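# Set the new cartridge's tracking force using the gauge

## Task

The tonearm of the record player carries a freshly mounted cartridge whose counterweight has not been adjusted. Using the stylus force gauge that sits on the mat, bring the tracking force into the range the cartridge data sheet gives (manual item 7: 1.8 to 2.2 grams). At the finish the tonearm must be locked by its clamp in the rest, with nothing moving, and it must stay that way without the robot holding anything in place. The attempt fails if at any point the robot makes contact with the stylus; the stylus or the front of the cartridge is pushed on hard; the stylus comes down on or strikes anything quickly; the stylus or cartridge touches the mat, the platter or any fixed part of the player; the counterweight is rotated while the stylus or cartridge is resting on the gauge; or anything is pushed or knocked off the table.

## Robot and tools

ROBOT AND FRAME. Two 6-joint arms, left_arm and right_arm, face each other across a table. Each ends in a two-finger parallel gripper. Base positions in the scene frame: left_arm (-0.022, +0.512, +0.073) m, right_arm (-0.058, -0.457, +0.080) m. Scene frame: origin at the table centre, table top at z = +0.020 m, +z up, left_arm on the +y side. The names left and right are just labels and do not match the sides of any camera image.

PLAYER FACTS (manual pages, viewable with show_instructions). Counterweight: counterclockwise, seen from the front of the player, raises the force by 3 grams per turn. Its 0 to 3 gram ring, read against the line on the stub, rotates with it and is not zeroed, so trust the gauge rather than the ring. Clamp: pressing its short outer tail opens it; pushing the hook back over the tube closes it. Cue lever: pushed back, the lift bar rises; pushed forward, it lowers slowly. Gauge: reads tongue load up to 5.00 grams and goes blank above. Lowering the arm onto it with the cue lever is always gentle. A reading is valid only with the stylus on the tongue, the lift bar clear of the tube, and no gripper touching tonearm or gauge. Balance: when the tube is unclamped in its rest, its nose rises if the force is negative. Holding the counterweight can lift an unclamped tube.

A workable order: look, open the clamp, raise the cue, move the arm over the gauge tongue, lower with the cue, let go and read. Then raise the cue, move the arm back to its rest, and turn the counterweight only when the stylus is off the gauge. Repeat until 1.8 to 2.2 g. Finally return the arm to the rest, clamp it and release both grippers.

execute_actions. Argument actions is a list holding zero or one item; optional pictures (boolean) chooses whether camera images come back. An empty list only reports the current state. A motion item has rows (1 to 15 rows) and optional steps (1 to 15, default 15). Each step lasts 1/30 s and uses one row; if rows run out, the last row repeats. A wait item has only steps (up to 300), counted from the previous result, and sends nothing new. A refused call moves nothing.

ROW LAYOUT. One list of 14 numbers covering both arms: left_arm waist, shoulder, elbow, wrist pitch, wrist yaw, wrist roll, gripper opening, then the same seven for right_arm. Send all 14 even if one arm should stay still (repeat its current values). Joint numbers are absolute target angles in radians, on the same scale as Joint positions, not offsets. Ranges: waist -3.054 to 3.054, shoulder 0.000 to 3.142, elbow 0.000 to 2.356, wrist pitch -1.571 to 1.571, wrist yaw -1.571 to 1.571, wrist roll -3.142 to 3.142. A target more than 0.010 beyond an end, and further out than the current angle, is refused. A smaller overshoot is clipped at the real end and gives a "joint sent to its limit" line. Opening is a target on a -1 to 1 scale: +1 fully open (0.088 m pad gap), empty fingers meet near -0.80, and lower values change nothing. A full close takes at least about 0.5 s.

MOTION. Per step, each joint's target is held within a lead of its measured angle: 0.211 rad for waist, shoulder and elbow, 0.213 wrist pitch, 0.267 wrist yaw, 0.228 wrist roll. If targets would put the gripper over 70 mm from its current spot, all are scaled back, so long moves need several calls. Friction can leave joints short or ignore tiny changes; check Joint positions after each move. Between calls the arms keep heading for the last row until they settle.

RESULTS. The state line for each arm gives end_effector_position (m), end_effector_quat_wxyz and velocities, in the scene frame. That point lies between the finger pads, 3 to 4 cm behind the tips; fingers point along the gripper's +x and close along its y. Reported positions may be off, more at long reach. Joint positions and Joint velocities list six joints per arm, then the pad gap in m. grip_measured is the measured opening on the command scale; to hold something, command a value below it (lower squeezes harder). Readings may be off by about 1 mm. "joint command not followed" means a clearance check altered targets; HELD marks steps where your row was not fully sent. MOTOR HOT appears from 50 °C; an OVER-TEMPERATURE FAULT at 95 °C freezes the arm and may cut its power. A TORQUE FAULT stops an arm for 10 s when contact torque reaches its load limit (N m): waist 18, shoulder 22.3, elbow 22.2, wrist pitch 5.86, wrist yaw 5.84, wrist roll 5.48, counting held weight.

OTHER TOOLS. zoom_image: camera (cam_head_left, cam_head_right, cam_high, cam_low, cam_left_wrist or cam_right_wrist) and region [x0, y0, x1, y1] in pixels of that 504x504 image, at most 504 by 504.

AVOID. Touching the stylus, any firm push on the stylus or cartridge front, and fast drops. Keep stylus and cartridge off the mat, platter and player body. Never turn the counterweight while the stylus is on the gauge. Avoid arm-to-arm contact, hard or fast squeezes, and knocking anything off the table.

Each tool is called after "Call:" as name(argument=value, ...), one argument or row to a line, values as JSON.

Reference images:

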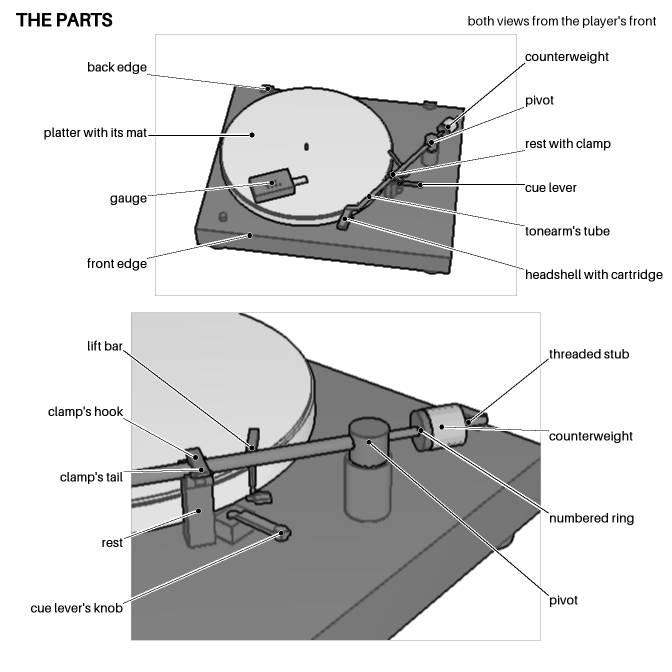

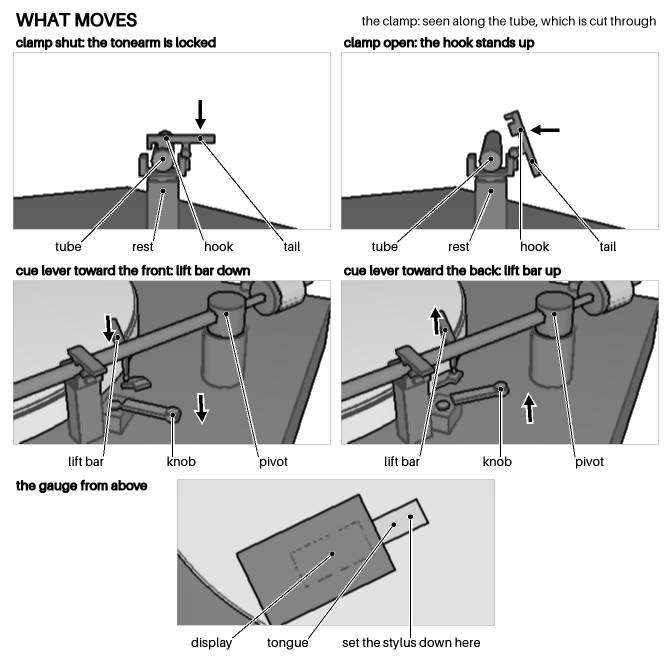

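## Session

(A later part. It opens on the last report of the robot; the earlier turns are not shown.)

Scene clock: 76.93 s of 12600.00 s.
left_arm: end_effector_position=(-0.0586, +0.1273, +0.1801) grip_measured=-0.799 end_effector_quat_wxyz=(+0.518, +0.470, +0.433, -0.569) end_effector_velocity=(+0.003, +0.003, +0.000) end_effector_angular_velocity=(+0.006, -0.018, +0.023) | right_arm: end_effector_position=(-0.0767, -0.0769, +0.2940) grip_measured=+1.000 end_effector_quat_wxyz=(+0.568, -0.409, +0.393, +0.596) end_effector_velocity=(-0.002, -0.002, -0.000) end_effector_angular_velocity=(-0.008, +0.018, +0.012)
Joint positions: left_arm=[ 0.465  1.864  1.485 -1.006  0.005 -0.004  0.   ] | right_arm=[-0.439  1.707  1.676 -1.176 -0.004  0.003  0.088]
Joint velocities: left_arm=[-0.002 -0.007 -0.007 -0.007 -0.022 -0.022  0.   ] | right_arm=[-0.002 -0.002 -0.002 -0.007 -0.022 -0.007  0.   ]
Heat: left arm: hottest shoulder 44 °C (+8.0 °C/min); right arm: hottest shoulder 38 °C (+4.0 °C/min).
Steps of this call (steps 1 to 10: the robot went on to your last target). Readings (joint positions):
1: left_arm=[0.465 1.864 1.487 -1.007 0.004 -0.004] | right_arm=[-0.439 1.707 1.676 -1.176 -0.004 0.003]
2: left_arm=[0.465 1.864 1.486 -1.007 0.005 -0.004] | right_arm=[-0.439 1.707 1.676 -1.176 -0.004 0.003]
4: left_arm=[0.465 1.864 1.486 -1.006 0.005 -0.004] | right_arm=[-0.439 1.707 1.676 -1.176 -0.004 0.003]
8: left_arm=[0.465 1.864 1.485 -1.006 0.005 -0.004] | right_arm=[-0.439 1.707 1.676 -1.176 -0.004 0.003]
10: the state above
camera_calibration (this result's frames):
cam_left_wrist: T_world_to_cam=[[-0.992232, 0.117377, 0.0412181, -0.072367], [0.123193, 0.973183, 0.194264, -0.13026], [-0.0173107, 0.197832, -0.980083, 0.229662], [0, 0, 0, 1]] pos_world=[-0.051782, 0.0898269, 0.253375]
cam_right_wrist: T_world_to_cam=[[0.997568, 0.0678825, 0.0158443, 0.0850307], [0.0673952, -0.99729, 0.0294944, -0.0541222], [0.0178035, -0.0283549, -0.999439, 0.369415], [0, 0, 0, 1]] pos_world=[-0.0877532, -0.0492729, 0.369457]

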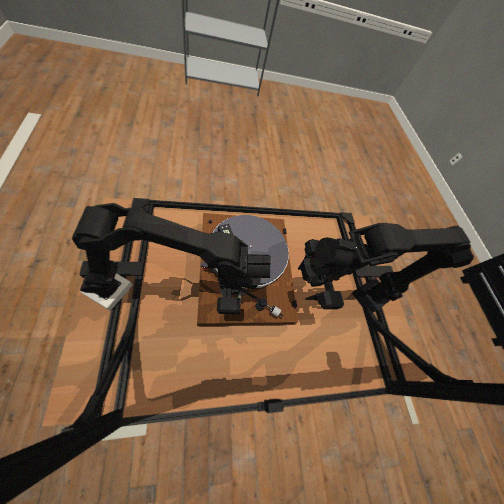

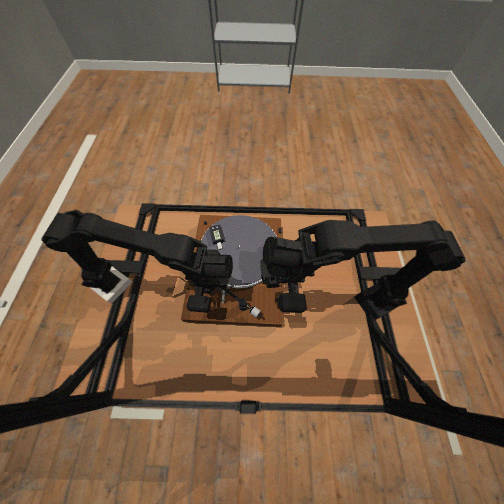

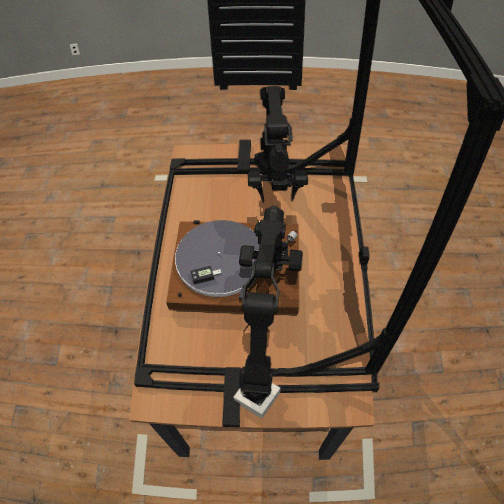

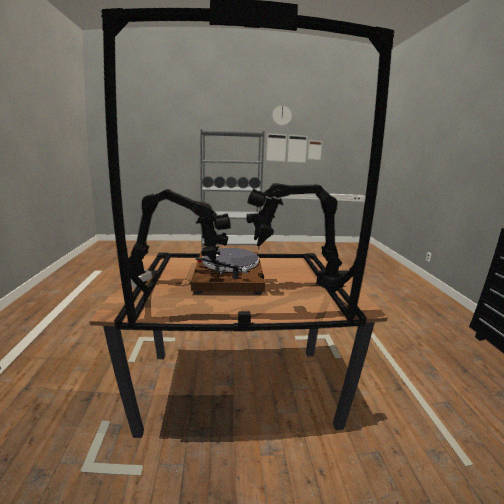

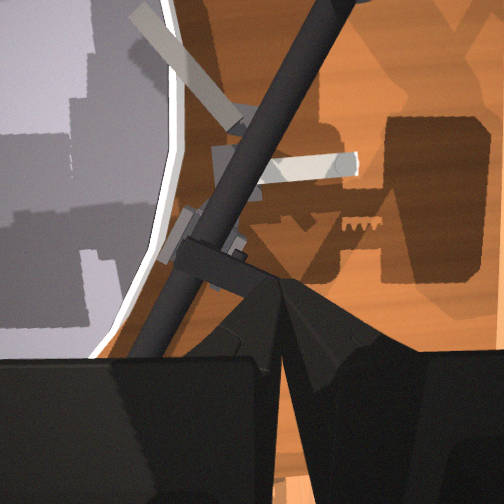

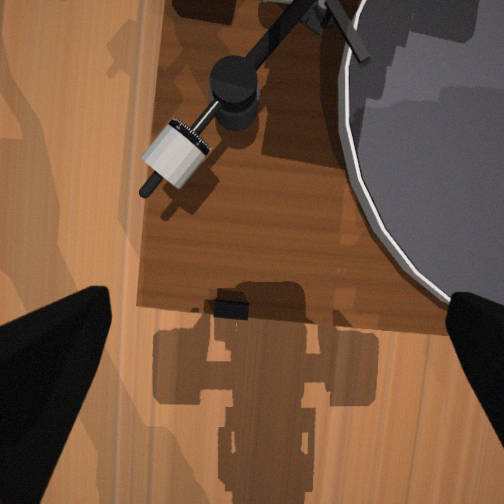

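Call:
execute_actions(
  actions=[
    {"rows": [[0.468,1.869,1.50,-1.03,0,0,-0.9,-0.439,1.7,1.678,-1.178,0,0,1],[0.468,1.869,1.53,-1.05,0,0,-0.9,-0.439,1.7,1.678,-1.178,0,0,1],[0.468,1.869,1.53,-1.05,0,0,-0.9,-0.439,1.7,1.678,-1.178,0,0,1],[0.46,1.869,1.53,-1.05,0,0,-0.9,-0.439,1.7,1.678,-1.178,0,0,1],[0.451,1.869,1.53,-1.05,0,0,-0.9,-0.439,1.7,1.678,-1.178,0,0,1]], "steps": 15},
  ],
)

Scene clock: 82.23 s of 12600.00 s.
left_arm: end_effector_position=(-0.0621, +0.1287, +0.1877) grip_measured=-0.799 end_effector_quat_wxyz=(+0.514, +0.476, +0.431, -0.569) end_effector_velocity=(+0.003, +0.004, +0.001) end_effector_angular_velocity=(+0.015, -0.022, +0.009) | right_arm: end_effector_position=(-0.0767, -0.0769, +0.2942) grip_measured=+1.000 end_effector_quat_wxyz=(+0.568, -0.409, +0.393, +0.596) end_effector_velocity=(-0.000, -0.003, -0.002) end_effector_angular_velocity=(-0.012, +0.004, +0.007)
Joint positions: left_arm=[ 0.454  1.864  1.517 -1.048  0.001 -0.004  0.   ] | right_arm=[-0.439  1.707  1.676 -1.176 -0.004  0.003  0.088]
Joint velocities: left_arm=[-0.002 -0.002  0.002 -0.022 -0.022 -0.007  0.   ] | right_arm=[-0.002 -0.002 -0.007 -0.007 -0.007 -0.007  0.   ]
Heat: left arm: hottest shoulder 44 °C (+6.1 °C/min); right arm: hottest shoulder 38 °C (+3.0 °C/min).
Steps of this call (steps 1 to 15: the robot went on to your last target; steps 16 to 90: nothing new was sent; then 1.80 s passed at rest; steps 91 to 105: all 15 steps of this action). Readings (joint positions):
91: left_arm=[0.465 1.864 1.485 -1.006 0.005 -0.004] | right_arm=[-0.439 1.707 1.676 -1.176 -0.004 0.003]
92: left_arm=[0.465 1.864 1.493 -1.015 0.004 -0.004] | right_arm=[-0.439 1.707 1.676 -1.176 -0.004 0.003]
94: left_arm=[0.465 1.864 1.506 -1.033 0.001 -0.004] | right_arm=[-0.439 1.707 1.676 -1.176 -0.004 0.003]
98: left_arm=[0.458 1.864 1.516 -1.044 0.001 -0.004] | right_arm=[-0.439 1.707 1.676 -1.176 -0.004 0.003]
105: the state above
camera_calibration (this result's frames):
cam_left_wrist: T_world_to_cam=[[-0.99117, 0.127226, 0.0373481, -0.0768113], [0.132198, 0.96998, 0.204113, -0.133539], [-0.0102583, 0.207248, -0.978235, 0.235654], [0, 0, 0, 1]] pos_world=[-0.0560622, 0.0904638, 0.260651]
cam_right_wrist: T_world_to_cam=[[0.997568, 0.0678764, 0.0158522, 0.0850266], [0.0673957, -0.997301, 0.0291132, -0.0540569], [0.0177856, -0.027974, -0.99945, 0.369582], [0, 0, 0, 1]] pos_world=[-0.0877499, -0.0493436, 0.369605]

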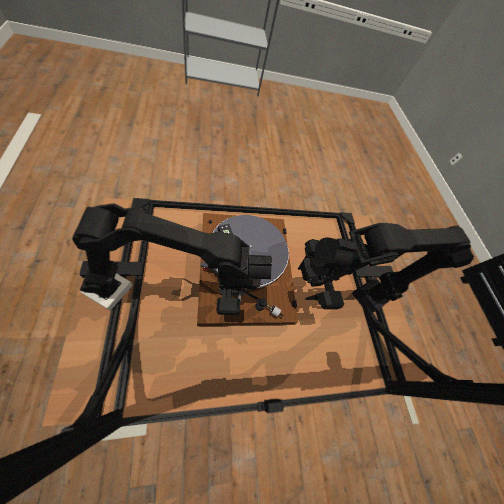

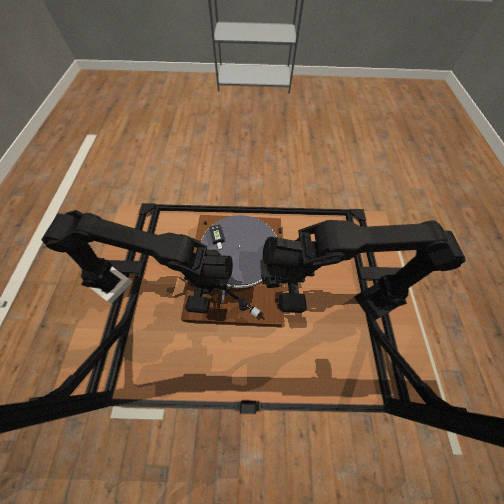

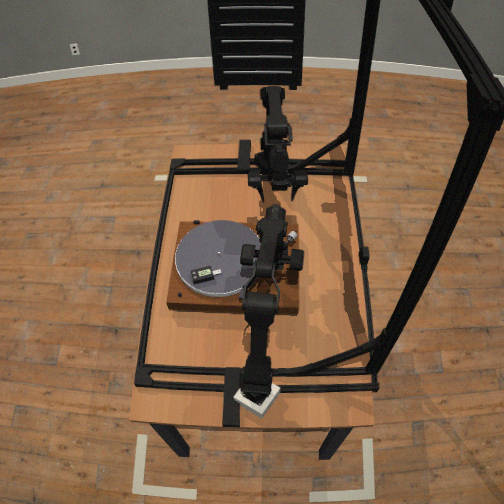

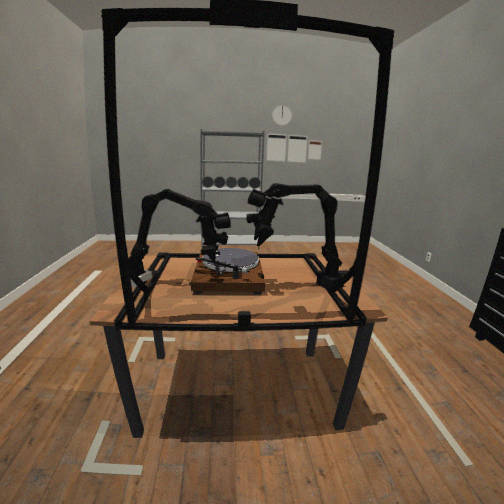

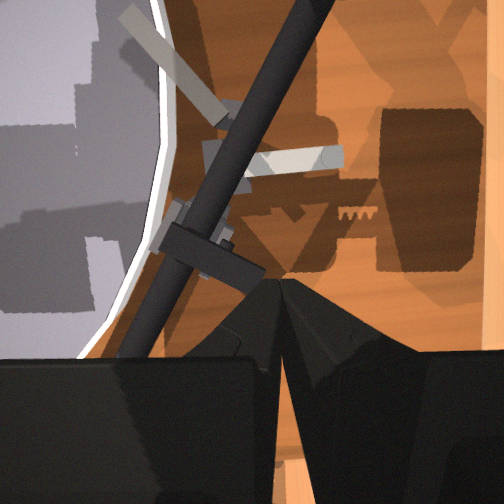

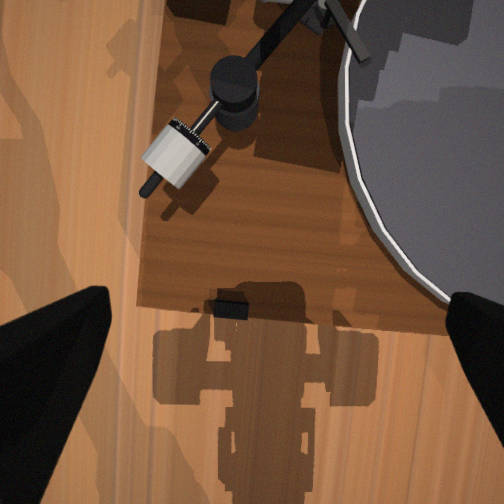

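Call:
execute_actions(
  actions=[
    {"rows": [[0.464,1.872,1.52,-1.05,0,0,-0.9,-0.439,1.7,1.678,-1.178,0,0,1],[0.464,1.872,1.52,-1.05,0,0,-0.9,-0.439,1.7,1.678,-1.178,0,0,1],[0.464,1.872,1.52,-1.05,0,0,-0.9,-0.439,1.7,1.678,-1.178,0,0,1],[0.464,1.872,1.51,-1.04,0,0,-0.9,-0.439,1.7,1.678,-1.178,0,0,1],[0.464,1.872,1.50,-1.03,0,0,-0.9,-0.439,1.7,1.678,-1.178,0,0,1],[0.464,1.872,1.49,-1.02,0,0,-0.9,-0.439,1.7,1.678,-1.178,0,0,1],[0.464,1.872,1.48,-1.01,0,0,-0.9,-0.439,1.7,1.678,-1.178,0,0,1],[0.464,1.872,1.47,-1.0,0,0,-0.9,-0.439,1.7,1.678,-1.178,0,0,1],[0.464,1.872,1.462,-0.992,0,0,-0.9,-0.439,1.7,1.678,-1.178,0,0,1],[0.464,1.872,1.454,-0.984,0,0,-0.9,-0.439,1.7,1.678,-1.178,0,0,1],[0.464,1.872,1.446,-0.976,0,0,-0.9,-0.439,1.7,1.678,-1.178,0,0,1],[0.464,1.872,1.44,-0.97,0,0,-0.9,-0.439,1.7,1.678,-1.178,0,0,1]], "steps": 15},
  ],
  pictures=false,
)

Call:
execute_actions(
  actions=[
    {"steps": 15},
  ],
)

Scene clock: 88.57 s of 12600.00 s.
left_arm: end_effector_position=(-0.0614, +0.1276, +0.1742) grip_measured=-0.799 end_effector_quat_wxyz=(+0.516, +0.469, +0.431, -0.573) end_effector_velocity=(-0.004, +0.003, -0.024) end_effector_angular_velocity=(-0.021, +0.011, -0.002) | right_arm: end_effector_position=(-0.0767, -0.0770, +0.2943) grip_measured=+1.000 end_effector_quat_wxyz=(+0.568, -0.409, +0.393, +0.597) end_effector_velocity=(-0.000, +0.001, -0.001) end_effector_angular_velocity=(+0.002, +0.004, +0.007)
Joint positions: left_arm=[ 0.459  1.864  1.461 -0.977  0.008 -0.003  0.   ] | right_arm=[-0.439  1.706  1.676 -1.176 -0.004  0.003  0.088]
Joint velocities: left_arm=[-0.007 -0.012 -0.115  0.125  0.007 -0.007  0.   ] | right_arm=[-0.002  0.002 -0.002  0.007 -0.007 -0.007  0.   ]
Heat: left arm: hottest shoulder 44 °C (+5.0 °C/min); right arm: hottest shoulder 39 °C (+3.0 °C/min).
Steps of this call (steps 1 to 15: the robot went on to your last target; steps 16 to 90: nothing new was sent; then 2.83 s passed at rest; steps 91 to 105: all 15 steps of this action). Readings (joint positions):
91: left_arm=[0.454 1.865 1.518 -1.048 0.001 -0.004] | right_arm=[-0.439 1.706 1.676 -1.176 -0.004 0.003]
92: left_arm=[0.455 1.865 1.518 -1.048 0.001 -0.004] | right_arm=[-0.439 1.706 1.676 -1.176 -0.004 0.003]
94: left_arm=[0.458 1.865 1.518 -1.048 0.001 -0.004] | right_arm=[-0.439 1.706 1.676 -1.176 -0.004 0.003]
98: left_arm=[0.461 1.865 1.503 -1.021 0.001 -0.003] | right_arm=[-0.439 1.706 1.676 -1.176 -0.004 0.003]
105: the state above

Scene clock: 89.07 s of 12600.00 s.
left_arm: end_effector_position=(-0.0600, +0.1292, +0.1712) grip_measured=-0.799 end_effector_quat_wxyz=(+0.517, +0.472, +0.431, -0.569) end_effector_velocity=(+0.003, +0.002, +0.002) end_effector_angular_velocity=(+0.000, -0.020, +0.009) | right_arm: end_effector_position=(-0.0767, -0.0770, +0.2943) grip_measured=+1.000 end_effector_quat_wxyz=(+0.568, -0.409, +0.393, +0.597) end_effector_velocity=(-0.000, -0.003, +0.001) end_effector_angular_velocity=(-0.003, +0.004, +0.007)
Joint positions: left_arm=[ 0.46   1.864  1.45  -0.973  0.003 -0.003  0.   ] | right_arm=[-0.439  1.706  1.676 -1.176 -0.004  0.003  0.088]
Joint velocities: left_arm=[-0.002 -0.007 -0.002 -0.007 -0.022 -0.007  0.   ] | right_arm=[-0.002 -0.007 -0.002 -0.007 -0.007 -0.007  0.   ]
Heat: left arm: hottest shoulder 44 °C (+5.1 °C/min); right arm: hottest shoulder 39 °C (+3.0 °C/min).
Steps of this call (steps 1 to 15: the robot went on to your last target). Readings (joint positions):
1: left_arm=[0.458 1.864 1.458 -0.974 0.008 -0.003] | right_arm=[-0.439 1.706 1.676 -1.176 -0.004 0.003]
2: left_arm=[0.458 1.864 1.455 -0.973 0.005 -0.003] | right_arm=[-0.439 1.706 1.676 -1.176 -0.004 0.003]
4: left_arm=[0.460 1.864 1.451 -0.973 0.003 -0.003] | right_arm=[-0.439 1.706 1.676 -1.176 -0.004 0.003]
8: left_arm=[0.460 1.864 1.450 -0.973 0.003 -0.003] | right_arm=[-0.439 1.706 1.676 -1.176 -0.004 0.003]
15: the state above
camera_calibration (this result's frames):
cam_left_wrist: T_world_to_cam=[[-0.991744, 0.122168, 0.0389603, -0.0738127], [0.127479, 0.972165, 0.196583, -0.130238], [-0.0138596, 0.199927, -0.979713, 0.220442], [0, 0, 0, 1]] pos_world=[-0.0535454, 0.0915583, 0.244448]
cam_right_wrist: T_world_to_cam=[[0.997568, 0.0678704, 0.0158602, 0.0850225], [0.0673962, -0.997313, 0.028732, -0.0539916], [0.0177677, -0.0275932, -0.999461, 0.36975], [0, 0, 0, 1]] pos_world=[-0.0877465, -0.0494144, 0.369753]

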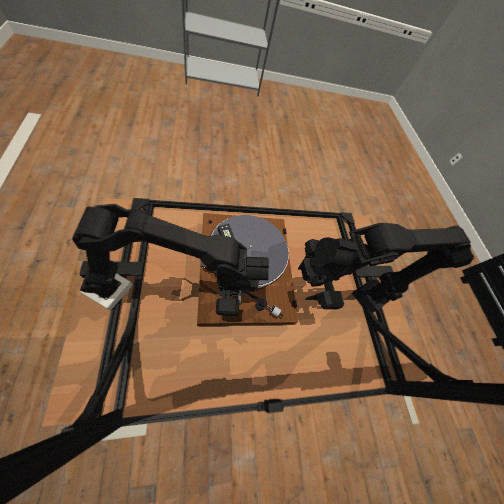

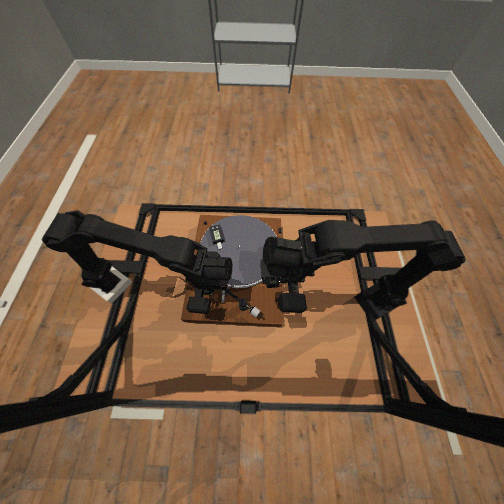

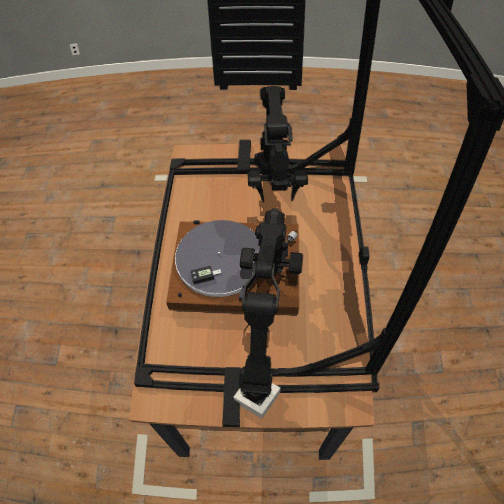

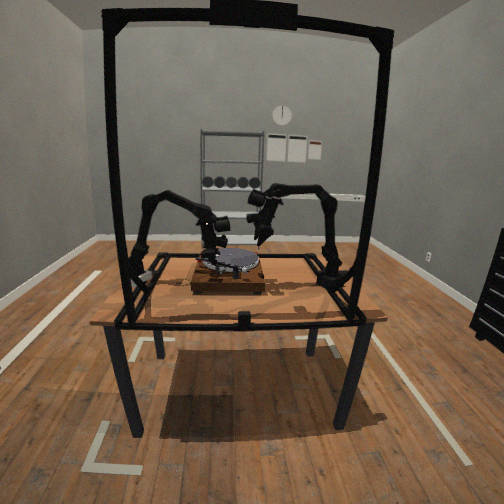

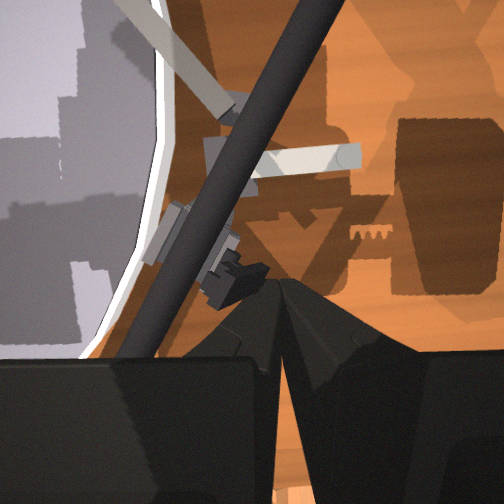

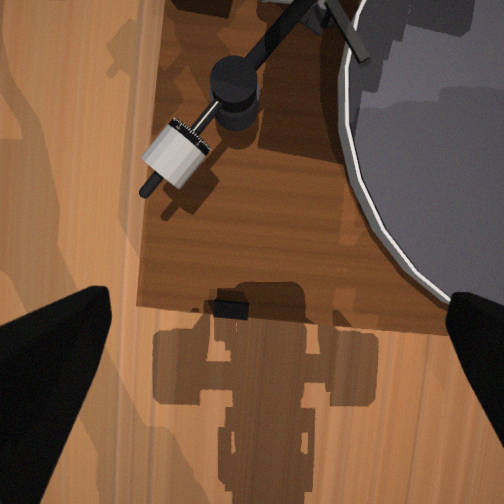

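Call:
execute_actions(
  actions=[
    {"rows": [[0.44,1.872,1.45,-0.97,0,0,-0.9,-0.439,1.7,1.678,-1.178,0,0,1],[0.42,1.872,1.45,-0.97,0,0,-0.9,-0.439,1.7,1.678,-1.178,0,0,1],[0.395,1.872,1.46,-0.97,0,0,-0.9,-0.439,1.7,1.678,-1.178,0,0,1],[0.395,1.89,1.48,-0.97,0,0,-0.9,-0.439,1.7,1.678,-1.178,0,0,1],[0.395,1.91,1.50,-0.97,0,0,-0.9,-0.439,1.7,1.678,-1.178,0,0,1],[0.395,1.93,1.515,-0.97,0,0,-0.9,-0.439,1.7,1.678,-1.178,0,0,1],[0.395,1.944,1.525,-0.972,0,0,-0.9,-0.439,1.7,1.678,-1.178,0,0,1]], "steps": 15},
  ],
  pictures=false,
)

Call:
execute_actions(
  actions=[
    {"steps": 15},
  ],
)

Call:
zoom_image(
  camera="cam_low",
  region=[180, 230, 280, 300],
)

Scene clock: 99.87 s of 12600.00 s.
left_arm: end_effector_position=(-0.0872, +0.1173, +0.1616) grip_measured=-0.799 end_effector_quat_wxyz=(+0.497, +0.489, +0.417, -0.583) end_effector_velocity=(-0.003, -0.005, +0.006) end_effector_angular_velocity=(-0.015, +0.014, +0.018) | right_arm: end_effector_position=(-0.0767, -0.0770, +0.2944) grip_measured=+1.000 end_effector_quat_wxyz=(+0.568, -0.409, +0.393, +0.597) end_effector_velocity=(-0.004, -0.002, +0.001) end_effector_angular_velocity=(-0.003, +0.018, +0.017)
Joint positions: left_arm=[ 0.394  1.936  1.51  -0.97  -0.    -0.003  0.   ] | right_arm=[-0.439  1.706  1.676 -1.176 -0.004  0.002  0.088]
Joint velocities: left_arm=[-0.002  0.002  0.027 -0.007  0.007 -0.022  0.   ] | right_arm=[ 0.002 -0.002  0.002 -0.007 -0.022 -0.007  0.   ]
Heat: left arm: hottest shoulder 43 °C (+3.0 °C/min); right arm: hottest shoulder 39 °C (+2.0 °C/min).
Steps of this call (steps 1 to 15: the robot went on to your last target; steps 16 to 90: nothing new was sent; then 7.30 s passed at rest; steps 91 to 105: all 15 steps of this action). Readings (joint positions):
91: left_arm=[0.459 1.864 1.450 -0.972 0.002 -0.003] | right_arm=[-0.439 1.706 1.676 -1.176 -0.004 0.002]
92: left_arm=[0.455 1.864 1.450 -0.972 -0.000 -0.003] | right_arm=[-0.439 1.706 1.676 -1.176 -0.004 0.002]
94: left_arm=[0.433 1.867 1.452 -0.972 -0.001 -0.003] | right_arm=[-0.439 1.706 1.676 -1.176 -0.004 0.002]
98: left_arm=[0.396 1.909 1.496 -0.970 0.000 -0.003] | right_arm=[-0.439 1.706 1.676 -1.176 -0.004 0.002]
105: the state above

Scene clock: 100.37 s of 12600.00 s.
left_arm: end_effector_position=(-0.0873, +0.1164, +0.1625) grip_measured=-0.799 end_effector_quat_wxyz=(+0.497, +0.488, +0.416, -0.584) end_effector_velocity=(+0.005, +0.006, +0.000) end_effector_angular_velocity=(+0.028, -0.025, +0.014) | right_arm: end_effector_position=(-0.0767, -0.0770, +0.2944) grip_measured=+1.000 end_effector_quat_wxyz=(+0.568, -0.409, +0.393, +0.597) end_effector_velocity=(-0.002, -0.002, +0.001) end_effector_angular_velocity=(-0.004, +0.023, -0.001)
Joint positions: left_arm=[ 0.394  1.936  1.513 -0.97  -0.    -0.003  0.   ] | right_arm=[-0.439  1.706  1.676 -1.176 -0.004  0.002  0.088]
Joint velocities: left_arm=[ 0.002 -0.002  0.002 -0.037 -0.022 -0.007  0.   ] | right_arm=[-0.002 -0.002  0.002 -0.007 -0.022  0.007  0.   ]
Heat: left arm: hottest shoulder 44 °C (+4.0 °C/min); right arm: hottest shoulder 39 °C (+2.0 °C/min).
Steps of this call (steps 1 to 15: the robot went on to your last target). Readings (joint positions):
1: left_arm=[0.394 1.936 1.511 -0.970 -0.000 -0.003] | right_arm=[-0.439 1.706 1.676 -1.176 -0.004 0.002]
2: left_arm=[0.394 1.936 1.512 -0.970 -0.000 -0.003] | right_arm=[-0.439 1.706 1.676 -1.176 -0.004 0.002]
4: left_arm=[0.394 1.936 1.513 -0.970 -0.000 -0.003] | right_arm=[-0.439 1.706 1.676 -1.176 -0.004 0.002]
8: left_arm=[0.394 1.936 1.513 -0.970 -0.000 -0.003] | right_arm=[-0.439 1.706 1.676 -1.176 -0.004 0.002]
15: the state above
All arms were judged still, so your last target was given up. Only a new action makes them travel on or press farther. Fingers that are still opening or closing keep moving.
camera_calibration (this result's frames):
cam_left_wrist: T_world_to_cam=[[-0.981782, 0.186546, 0.0361269, -0.105192], [0.189985, 0.960564, 0.203032, -0.106885], [0.00317239, 0.206196, -0.978506, 0.214663], [0, 0, 0, 1]] pos_world=[-0.0836504, 0.0780299, 0.23555]
cam_right_wrist: T_world_to_cam=[[0.997542, 0.0682197, 0.0160043, 0.0850037], [0.0677483, -0.9973, 0.0283519, -0.0538977], [0.0178953, -0.027198, -0.99947, 0.369928], [0, 0, 0, 1]] pos_world=[-0.0877633, -0.0494898, 0.3699]

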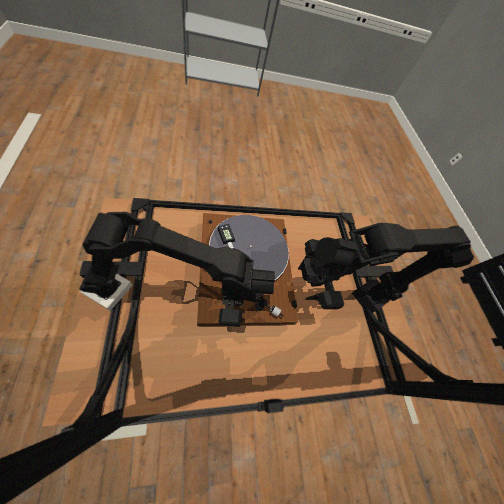

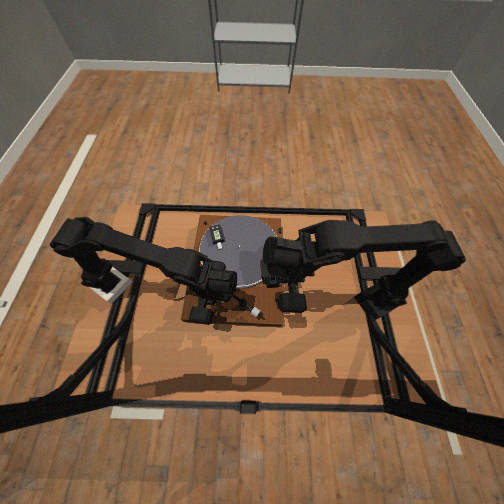

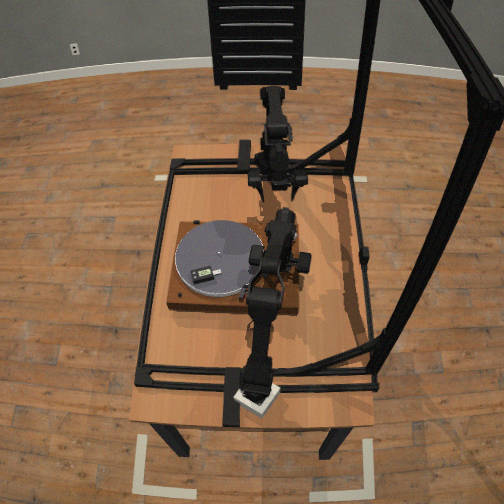

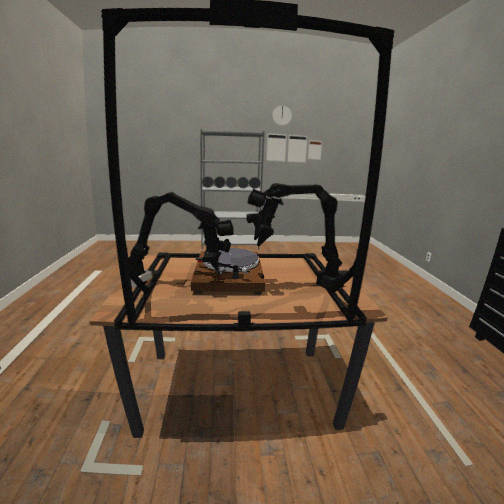

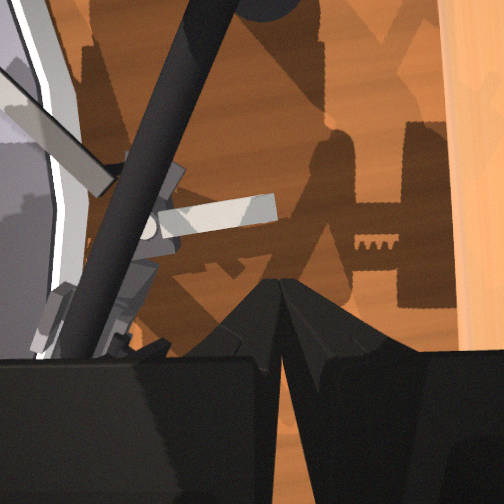

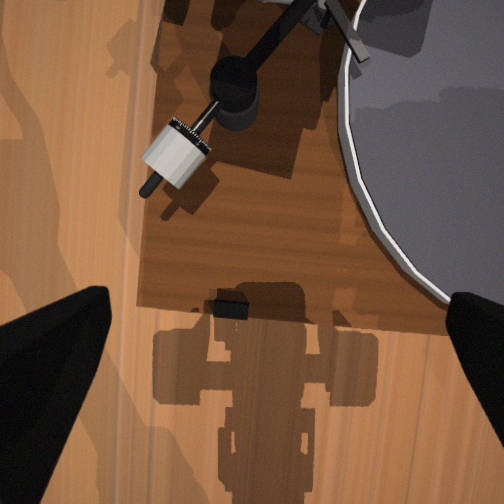

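Region (180, 230, 280, 300) of cam_low's 504x504 image, scaled by 5.040, with more detail than that image has; it fills the top 353 rows of this view, and the rest is white.

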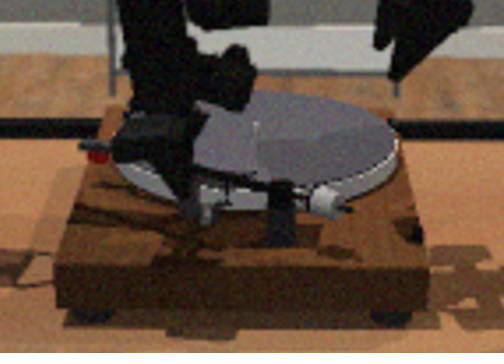

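Call:
execute_actions(
  actions=[
    {"rows": [[0.406,1.95,1.50,-0.94,0,0,-0.9,-0.439,1.7,1.678,-1.178,0,0,1],[0.406,1.96,1.48,-0.92,0,0,-0.9,-0.439,1.7,1.678,-1.178,0,0,1],[0.406,1.97,1.46,-0.895,0,0,-0.9,-0.439,1.7,1.678,-1.178,0,0,1],[0.406,1.98,1.44,-0.87,0,0,-0.9,-0.439,1.7,1.678,-1.178,0,0,1]], "steps": 15},
  ],
  pictures=false,
)

Call:
execute_actions(
  actions=[
    {"steps": 10},
  ],
)

Call:
zoom_image(
  camera="cam_low",
  region=[190, 240, 260, 290],
)

Scene clock: 112.63 s of 12600.00 s.
left_arm: end_effector_position=(-0.0838, +0.1137, +0.1323) grip_measured=-0.799 end_effector_quat_wxyz=(+0.499, +0.489, +0.420, -0.580) end_effector_velocity=(-0.001, +0.007, -0.002) end_effector_angular_velocity=(+0.025, -0.012, -0.013) | right_arm: end_effector_position=(-0.0767, -0.0770, +0.2944) grip_measured=+1.000 end_effector_quat_wxyz=(+0.568, -0.409, +0.393, +0.597) end_effector_velocity=(-0.002, -0.002, -0.002) end_effector_angular_velocity=(-0.013, +0.012, +0.026)
Joint positions: left_arm=[ 0.403  1.977  1.448 -0.872 -0.001 -0.003  0.   ] | right_arm=[-0.439  1.706  1.676 -1.176 -0.004  0.002  0.088]
Joint velocities: left_arm=[-0.007 -0.002 -0.007 -0.022 -0.007  0.007  0.   ] | right_arm=[-0.002  0.002 -0.002 -0.007 -0.022 -0.022  0.   ]
Heat: left arm: hottest shoulder 44 °C (+2.0 °C/min); right arm: hottest shoulder 39 °C (+2.0 °C/min).
Steps of this call (steps 1 to 90: nothing new was sent; then 8.77 s passed at rest; steps 91 to 105: all 15 steps of this action). Readings (joint positions):
91: left_arm=[0.394 1.937 1.514 -0.968 -0.000 -0.003] | right_arm=[-0.439 1.706 1.676 -1.176 -0.004 0.002]
92: left_arm=[0.396 1.938 1.510 -0.955 -0.000 -0.003] | right_arm=[-0.439 1.706 1.676 -1.176 -0.004 0.002]
94: left_arm=[0.399 1.944 1.493 -0.915 -0.000 -0.003] | right_arm=[-0.439 1.706 1.676 -1.176 -0.004 0.002]
98: left_arm=[0.403 1.969 1.457 -0.885 -0.000 -0.003] | right_arm=[-0.439 1.706 1.676 -1.176 -0.004 0.002]
105: the state above

Scene clock: 112.97 s of 12600.00 s.
left_arm: end_effector_position=(-0.0838, +0.1137, +0.1323) grip_measured=-0.799 end_effector_quat_wxyz=(+0.499, +0.489, +0.420, -0.580) end_effector_velocity=(+0.000, +0.002, -0.002) end_effector_angular_velocity=(+0.013, +0.006, +0.008) | right_arm: end_effector_position=(-0.0767, -0.0770, +0.2944) grip_measured=+1.000 end_effector_quat_wxyz=(+0.568, -0.409, +0.393, +0.597) end_effector_velocity=(+0.000, -0.007, -0.001) end_effector_angular_velocity=(-0.032, -0.002, +0.021)
Joint positions: left_arm=[ 0.403  1.977  1.448 -0.872 -0.001 -0.003  0.   ] | right_arm=[-0.439  1.706  1.676 -1.176 -0.004  0.002  0.088]
Joint velocities: left_arm=[ 0.002  0.002 -0.002 -0.007  0.007 -0.007  0.   ] | right_arm=[-0.002 -0.002  0.002 -0.037 -0.007 -0.022  0.   ]
Heat: left arm: hottest shoulder 44 °C (+2.0 °C/min); right arm: hottest shoulder 39 °C (+2.0 °C/min).
Steps of this call (steps 1 to 10: the robot went on to your last target). Readings (joint positions):
1: left_arm=[0.403 1.977 1.448 -0.872 -0.001 -0.003] | right_arm=[-0.439 1.706 1.676 -1.176 -0.004 0.002]
2: left_arm=[0.403 1.977 1.448 -0.872 -0.001 -0.003] | right_arm=[-0.439 1.706 1.676 -1.176 -0.004 0.002]
4: left_arm=[0.403 1.977 1.448 -0.872 -0.001 -0.003] | right_arm=[-0.439 1.706 1.676 -1.176 -0.004 0.002]
8: left_arm=[0.403 1.977 1.448 -0.872 -0.001 -0.003] | right_arm=[-0.439 1.706 1.676 -1.176 -0.004 0.002]
10: the state above
camera_calibration (this result's frames):
cam_left_wrist: T_world_to_cam=[[-0.983434, 0.177846, 0.0350527, -0.0991938], [0.181229, 0.960723, 0.21016, -0.100431], [0.00370024, 0.213031, -0.977038, 0.184713], [0, 0, 0, 1]] pos_world=[-0.0800329, 0.0747781, 0.205056]
cam_right_wrist: T_world_to_cam=[[0.997542, 0.0682197, 0.0160043, 0.0850037], [0.0677483, -0.9973, 0.0283519, -0.0538977], [0.0178953, -0.027198, -0.99947, 0.369928], [0, 0, 0, 1]] pos_world=[-0.0877633, -0.0494898, 0.3699]

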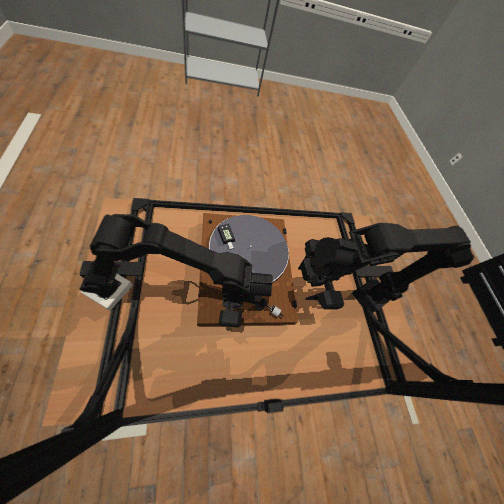

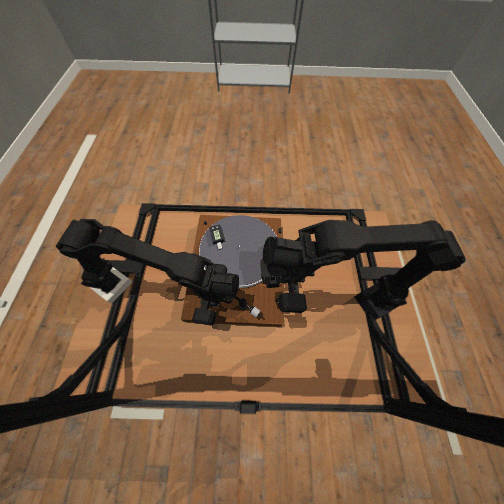

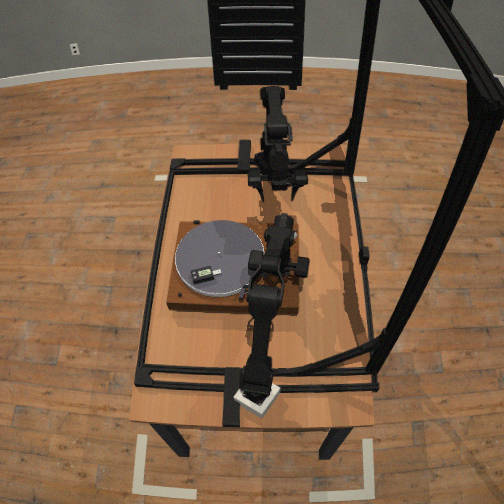

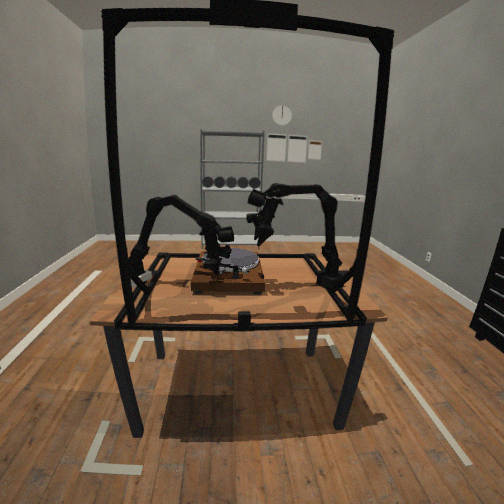

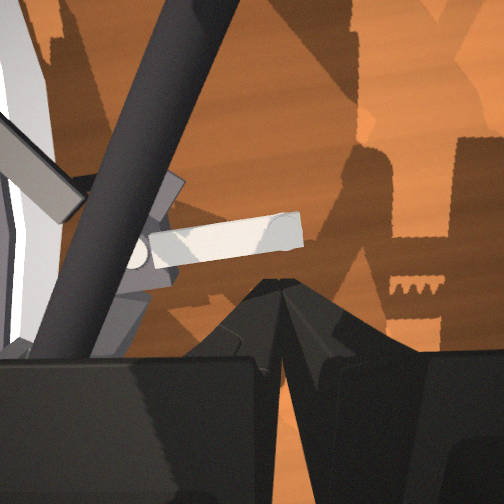

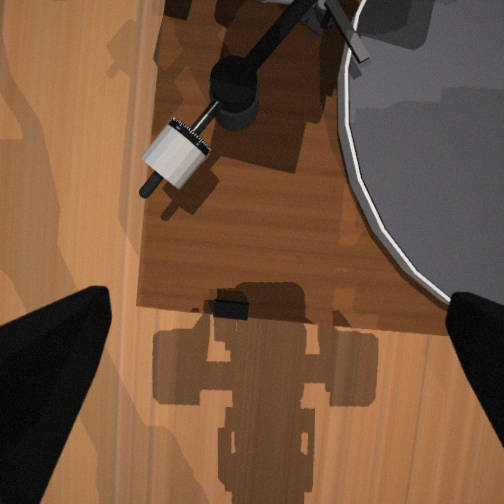

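Region (190, 240, 260, 290) of cam_low's 504x504 image, scaled by 7.200, with more detail than that image has; it fills the top 360 rows of this view, and the rest is white.

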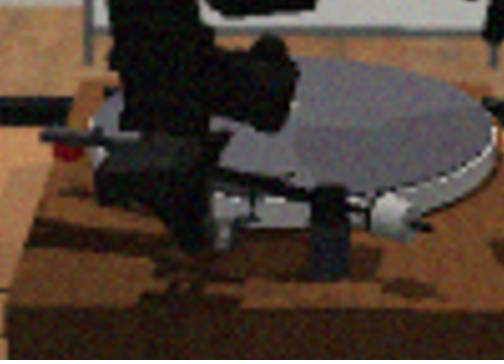

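Call:
execute_actions(
  actions=[
    {"rows": [[0.403,1.98,1.50,-0.92,0,0,-0.9,-0.439,1.7,1.678,-1.178,0,0,1],[0.38,1.98,1.55,-0.97,0,0,-0.9,-0.439,1.7,1.678,-1.178,0,0,1],[0.36,1.98,1.55,-0.97,-0.03,0,-0.9,-0.439,1.7,1.678,-1.178,0,0,1],[0.34,1.98,1.55,-0.97,-0.08,0,-0.9,-0.439,1.7,1.678,-1.178,0,0,1],[0.32,1.98,1.55,-0.97,-0.12,0,-0.9,-0.439,1.7,1.678,-1.178,0,0,1],[0.30,1.98,1.54,-0.96,-0.17,0,-0.9,-0.439,1.7,1.678,-1.178,0,0,1],[0.28,1.98,1.53,-0.95,-0.21,0,-0.9,-0.439,1.7,1.678,-1.178,0,0,1],[0.26,1.98,1.52,-0.94,-0.26,0,-0.9,-0.439,1.7,1.678,-1.178,0,0,1],[0.24,1.985,1.51,-0.93,-0.30,0,-0.9,-0.439,1.7,1.678,-1.178,0,0,1],[0.22,1.985,1.50,-0.92,-0.35,0,-0.9,-0.439,1.7,1.678,-1.178,0,0,1],[0.20,1.99,1.49,-0.91,-0.39,0,-0.9,-0.439,1.7,1.678,-1.178,0,0,1],[0.18,1.99,1.48,-0.89,-0.43,0,-0.9,-0.439,1.7,1.678,-1.178,0,0,1],[0.174,1.995,1.47,-0.88,-0.47,0,-0.9,-0.439,1.7,1.678,-1.178,0,0,1],[0.174,1.995,1.46,-0.87,-0.5,0,-0.9,-0.439,1.7,1.678,-1.178,0,0,1]], "steps": 15},
  ],
  pictures=false,
)

Call:
execute_actions(
  actions=[
    {"rows": [[0.174,1.995,1.44,-0.85,-0.5,0,-0.9,-0.439,1.7,1.678,-1.178,0,0,1],[0.174,1.995,1.42,-0.83,-0.5,0,-0.9,-0.439,1.7,1.678,-1.178,0,0,1],[0.174,1.995,1.40,-0.81,-0.5,0,-0.9,-0.439,1.7,1.678,-1.178,0,0,1],[0.174,1.995,1.38,-0.79,-0.5,0,-0.9,-0.439,1.7,1.678,-1.178,0,0,1],[0.174,1.995,1.365,-0.78,-0.5,0,-0.9,-0.439,1.7,1.678,-1.178,0,0,1]], "steps": 15},
  ],
  pictures=false,
)

Call:
execute_actions(
  actions=[
    {"steps": 10},
  ],
)

Scene clock: 140.60 s of 12600.00 s.
left_arm: end_effector_position=(-0.1125, +0.1096, +0.1542) grip_measured=-0.799 end_effector_quat_wxyz=(+0.561, +0.592, +0.239, -0.528) end_effector_velocity=(-0.004, +0.015, -0.018) end_effector_angular_velocity=(-0.203, -0.718, -0.143) | right_arm: end_effector_position=(-0.0767, -0.0771, +0.2945) grip_measured=+1.000 end_effector_quat_wxyz=(+0.568, -0.409, +0.393, +0.597) end_effector_velocity=(+0.000, -0.003, -0.002) end_effector_angular_velocity=(-0.012, -0.010, +0.007)
Joint positions: left_arm=[ 0.183  1.982  1.487 -0.889 -0.433 -0.003  0.   ] | right_arm=[-0.439  1.705  1.676 -1.177 -0.004  0.002  0.088]
Joint velocities: left_arm=[-0.276  0.037 -0.203  0.168 -0.755  0.007  0.   ] | right_arm=[ 0.002 -0.002 -0.007 -0.007  0.007 -0.007  0.   ]
Heat: left arm: hottest shoulder 46 °C (+2.0 °C/min); right arm: hottest shoulder 39 °C (+1.0 °C/min).
Steps of this call (steps 1 to 15: the robot went on to your last target; steps 16 to 90: nothing new was sent; then 24.13 s passed at rest; steps 91 to 105: all 15 steps of this action). Readings (joint positions):
91: left_arm=[0.403 1.978 1.454 -0.882 -0.001 -0.003] | right_arm=[-0.439 1.705 1.676 -1.177 -0.004 0.002]
92: left_arm=[0.402 1.980 1.471 -0.909 -0.001 -0.003] | right_arm=[-0.439 1.705 1.676 -1.177 -0.004 0.002]
94: left_arm=[0.388 1.981 1.503 -0.939 -0.028 -0.003] | right_arm=[-0.439 1.705 1.676 -1.177 -0.004 0.002]
98: left_arm=[0.315 1.980 1.528 -0.949 -0.163 -0.003] | right_arm=[-0.439 1.705 1.676 -1.177 -0.004 0.002]
105: the state above

Scene clock: 141.10 s of 12600.00 s.
left_arm: end_effector_position=(-0.1041, +0.1176, +0.1276) grip_measured=-0.799 end_effector_quat_wxyz=(+0.571, +0.606, +0.218, -0.509) end_effector_velocity=(+0.001, +0.002, +0.001) end_effector_angular_velocity=(-0.004, -0.002, +0.018) | right_arm: end_effector_position=(-0.0766, -0.0771, +0.2945) grip_measured=+1.000 end_effector_quat_wxyz=(+0.568, -0.409, +0.393, +0.597) end_effector_velocity=(-0.000, -0.002, -0.000) end_effector_angular_velocity=(-0.007, +0.004, +0.007)
Joint positions: left_arm=[ 0.173  1.992  1.374 -0.782 -0.498 -0.002  0.   ] | right_arm=[-0.439  1.705  1.676 -1.177 -0.004  0.002  0.088]
Joint velocities: left_arm=[-0.002 -0.002 -0.002 -0.007 -0.007 -0.022  0.   ] | right_arm=[-0.002 -0.002 -0.002 -0.007 -0.007 -0.007  0.   ]
Heat: left arm: hottest shoulder 46 °C (+2.0 °C/min); right arm: hottest shoulder 40 °C (+2.0 °C/min).
Steps of this call (steps 1 to 15: all 15 steps of this action). Readings (joint positions):
1: left_arm=[0.176 1.983 1.477 -0.879 -0.453 -0.003] | right_arm=[-0.439 1.705 1.676 -1.177 -0.004 0.002]
2: left_arm=[0.173 1.983 1.465 -0.865 -0.466 -0.003] | right_arm=[-0.439 1.705 1.676 -1.177 -0.004 0.002]
4: left_arm=[0.173 1.983 1.434 -0.832 -0.484 -0.003] | right_arm=[-0.439 1.705 1.676 -1.177 -0.004 0.002]
8: left_arm=[0.173 1.989 1.384 -0.796 -0.493 -0.002] | right_arm=[-0.439 1.705 1.676 -1.177 -0.004 0.002]
15: the state above

Scene clock: 141.43 s of 12600.00 s.
left_arm: end_effector_position=(-0.1041, +0.1177, +0.1275) grip_measured=-0.799 end_effector_quat_wxyz=(+0.571, +0.606, +0.218, -0.509) end_effector_velocity=(+0.004, +0.004, +0.000) end_effector_angular_velocity=(+0.009, -0.041, +0.005) | right_arm: end_effector_position=(-0.0766, -0.0771, +0.2945) grip_measured=+1.000 end_effector_quat_wxyz=(+0.568, -0.409, +0.393, +0.597) end_effector_velocity=(+0.002, -0.002, -0.000) end_effector_angular_velocity=(-0.007, -0.001, +0.016)
Joint positions: left_arm=[ 0.173  1.992  1.374 -0.782 -0.498 -0.002  0.   ] | right_arm=[-0.439  1.705  1.676 -1.177 -0.004  0.002  0.088]
Joint velocities: left_arm=[-0.007  0.002 -0.002 -0.022 -0.037 -0.007  0.   ] | right_arm=[-0.007 -0.002 -0.002 -0.007 -0.007 -0.022  0.   ]
Heat: left arm: hottest shoulder 46 °C (+2.0 °C/min); right arm: hottest shoulder 40 °C (+2.0 °C/min).
Steps of this call (steps 1 to 10: the robot went on to your last target). Readings (joint positions):
1: left_arm=[0.173 1.992 1.374 -0.782 -0.498 -0.002] | right_arm=[-0.439 1.705 1.676 -1.177 -0.004 0.002]
2: left_arm=[0.173 1.992 1.374 -0.782 -0.498 -0.002] | right_arm=[-0.439 1.705 1.676 -1.177 -0.004 0.002]
4: left_arm=[0.173 1.992 1.374 -0.782 -0.498 -0.002] | right_arm=[-0.439 1.705 1.676 -1.177 -0.004 0.002]
8: left_arm=[0.173 1.992 1.374 -0.782 -0.498 -0.002] | right_arm=[-0.439 1.705 1.676 -1.177 -0.004 0.002]
10: the state above
camera_calibration (this result's frames):
cam_left_wrist: T_world_to_cam=[[-0.852735, 0.283896, -0.43846, -0.058154], [0.225917, 0.957286, 0.180455, -0.0907527], [0.470962, 0.0548247, -0.880448, 0.234194], [0, 0, 0, 1]] pos_world=[-0.139384, 0.0905464, 0.197074]
cam_right_wrist: T_world_to_cam=[[0.997545, 0.0680836, 0.0163606, 0.084832], [0.0676024, -0.997309, 0.0283593, -0.0540359], [0.0182473, -0.0271837, -0.999464, 0.370058], [0, 0, 0, 1]] pos_world=[-0.0877234, -0.0496066, 0.370004]

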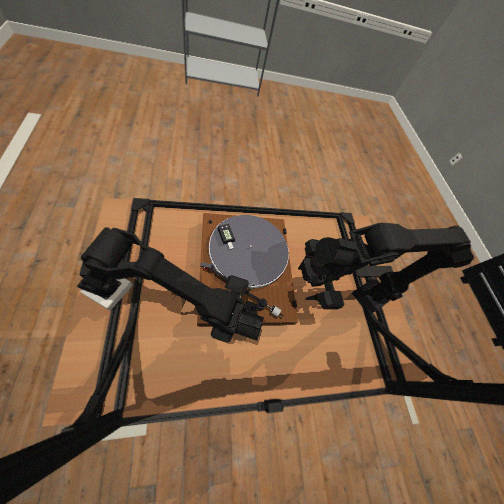

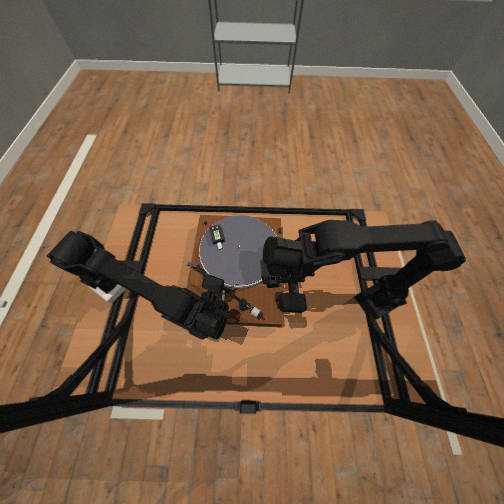

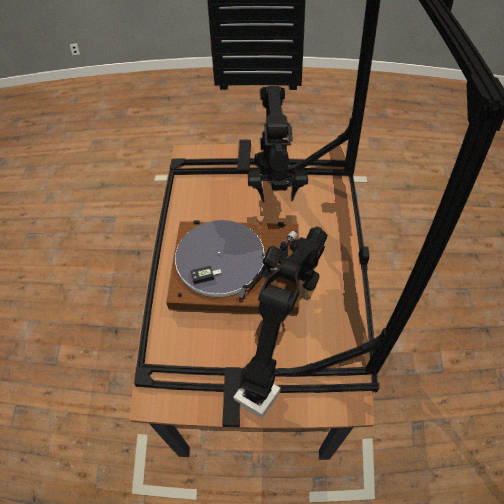

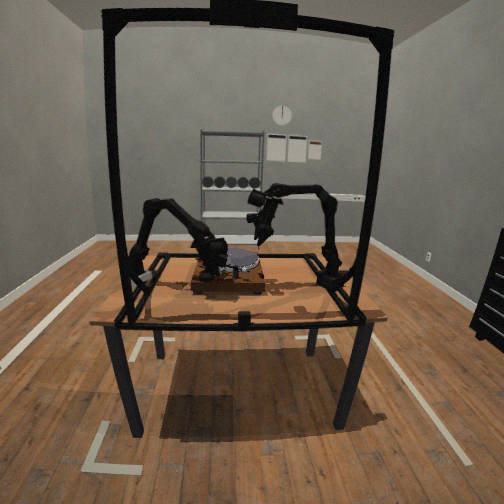

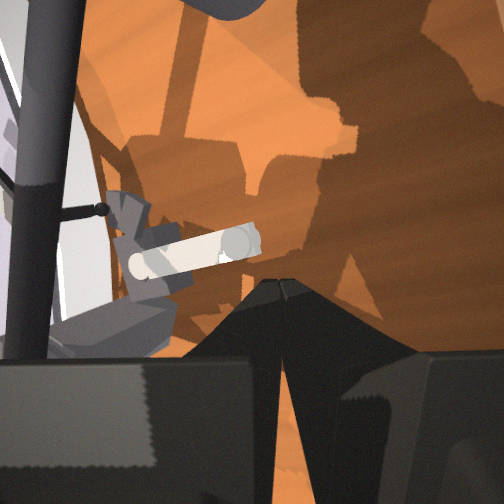

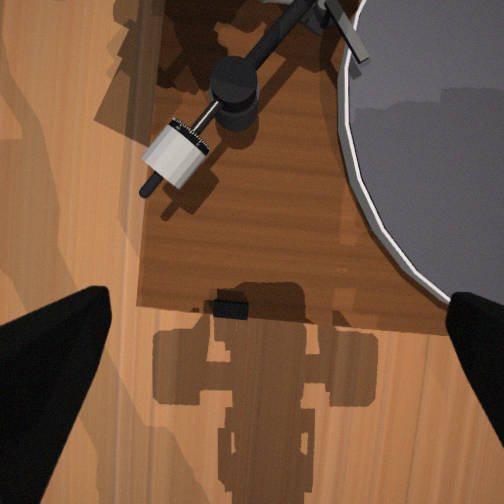

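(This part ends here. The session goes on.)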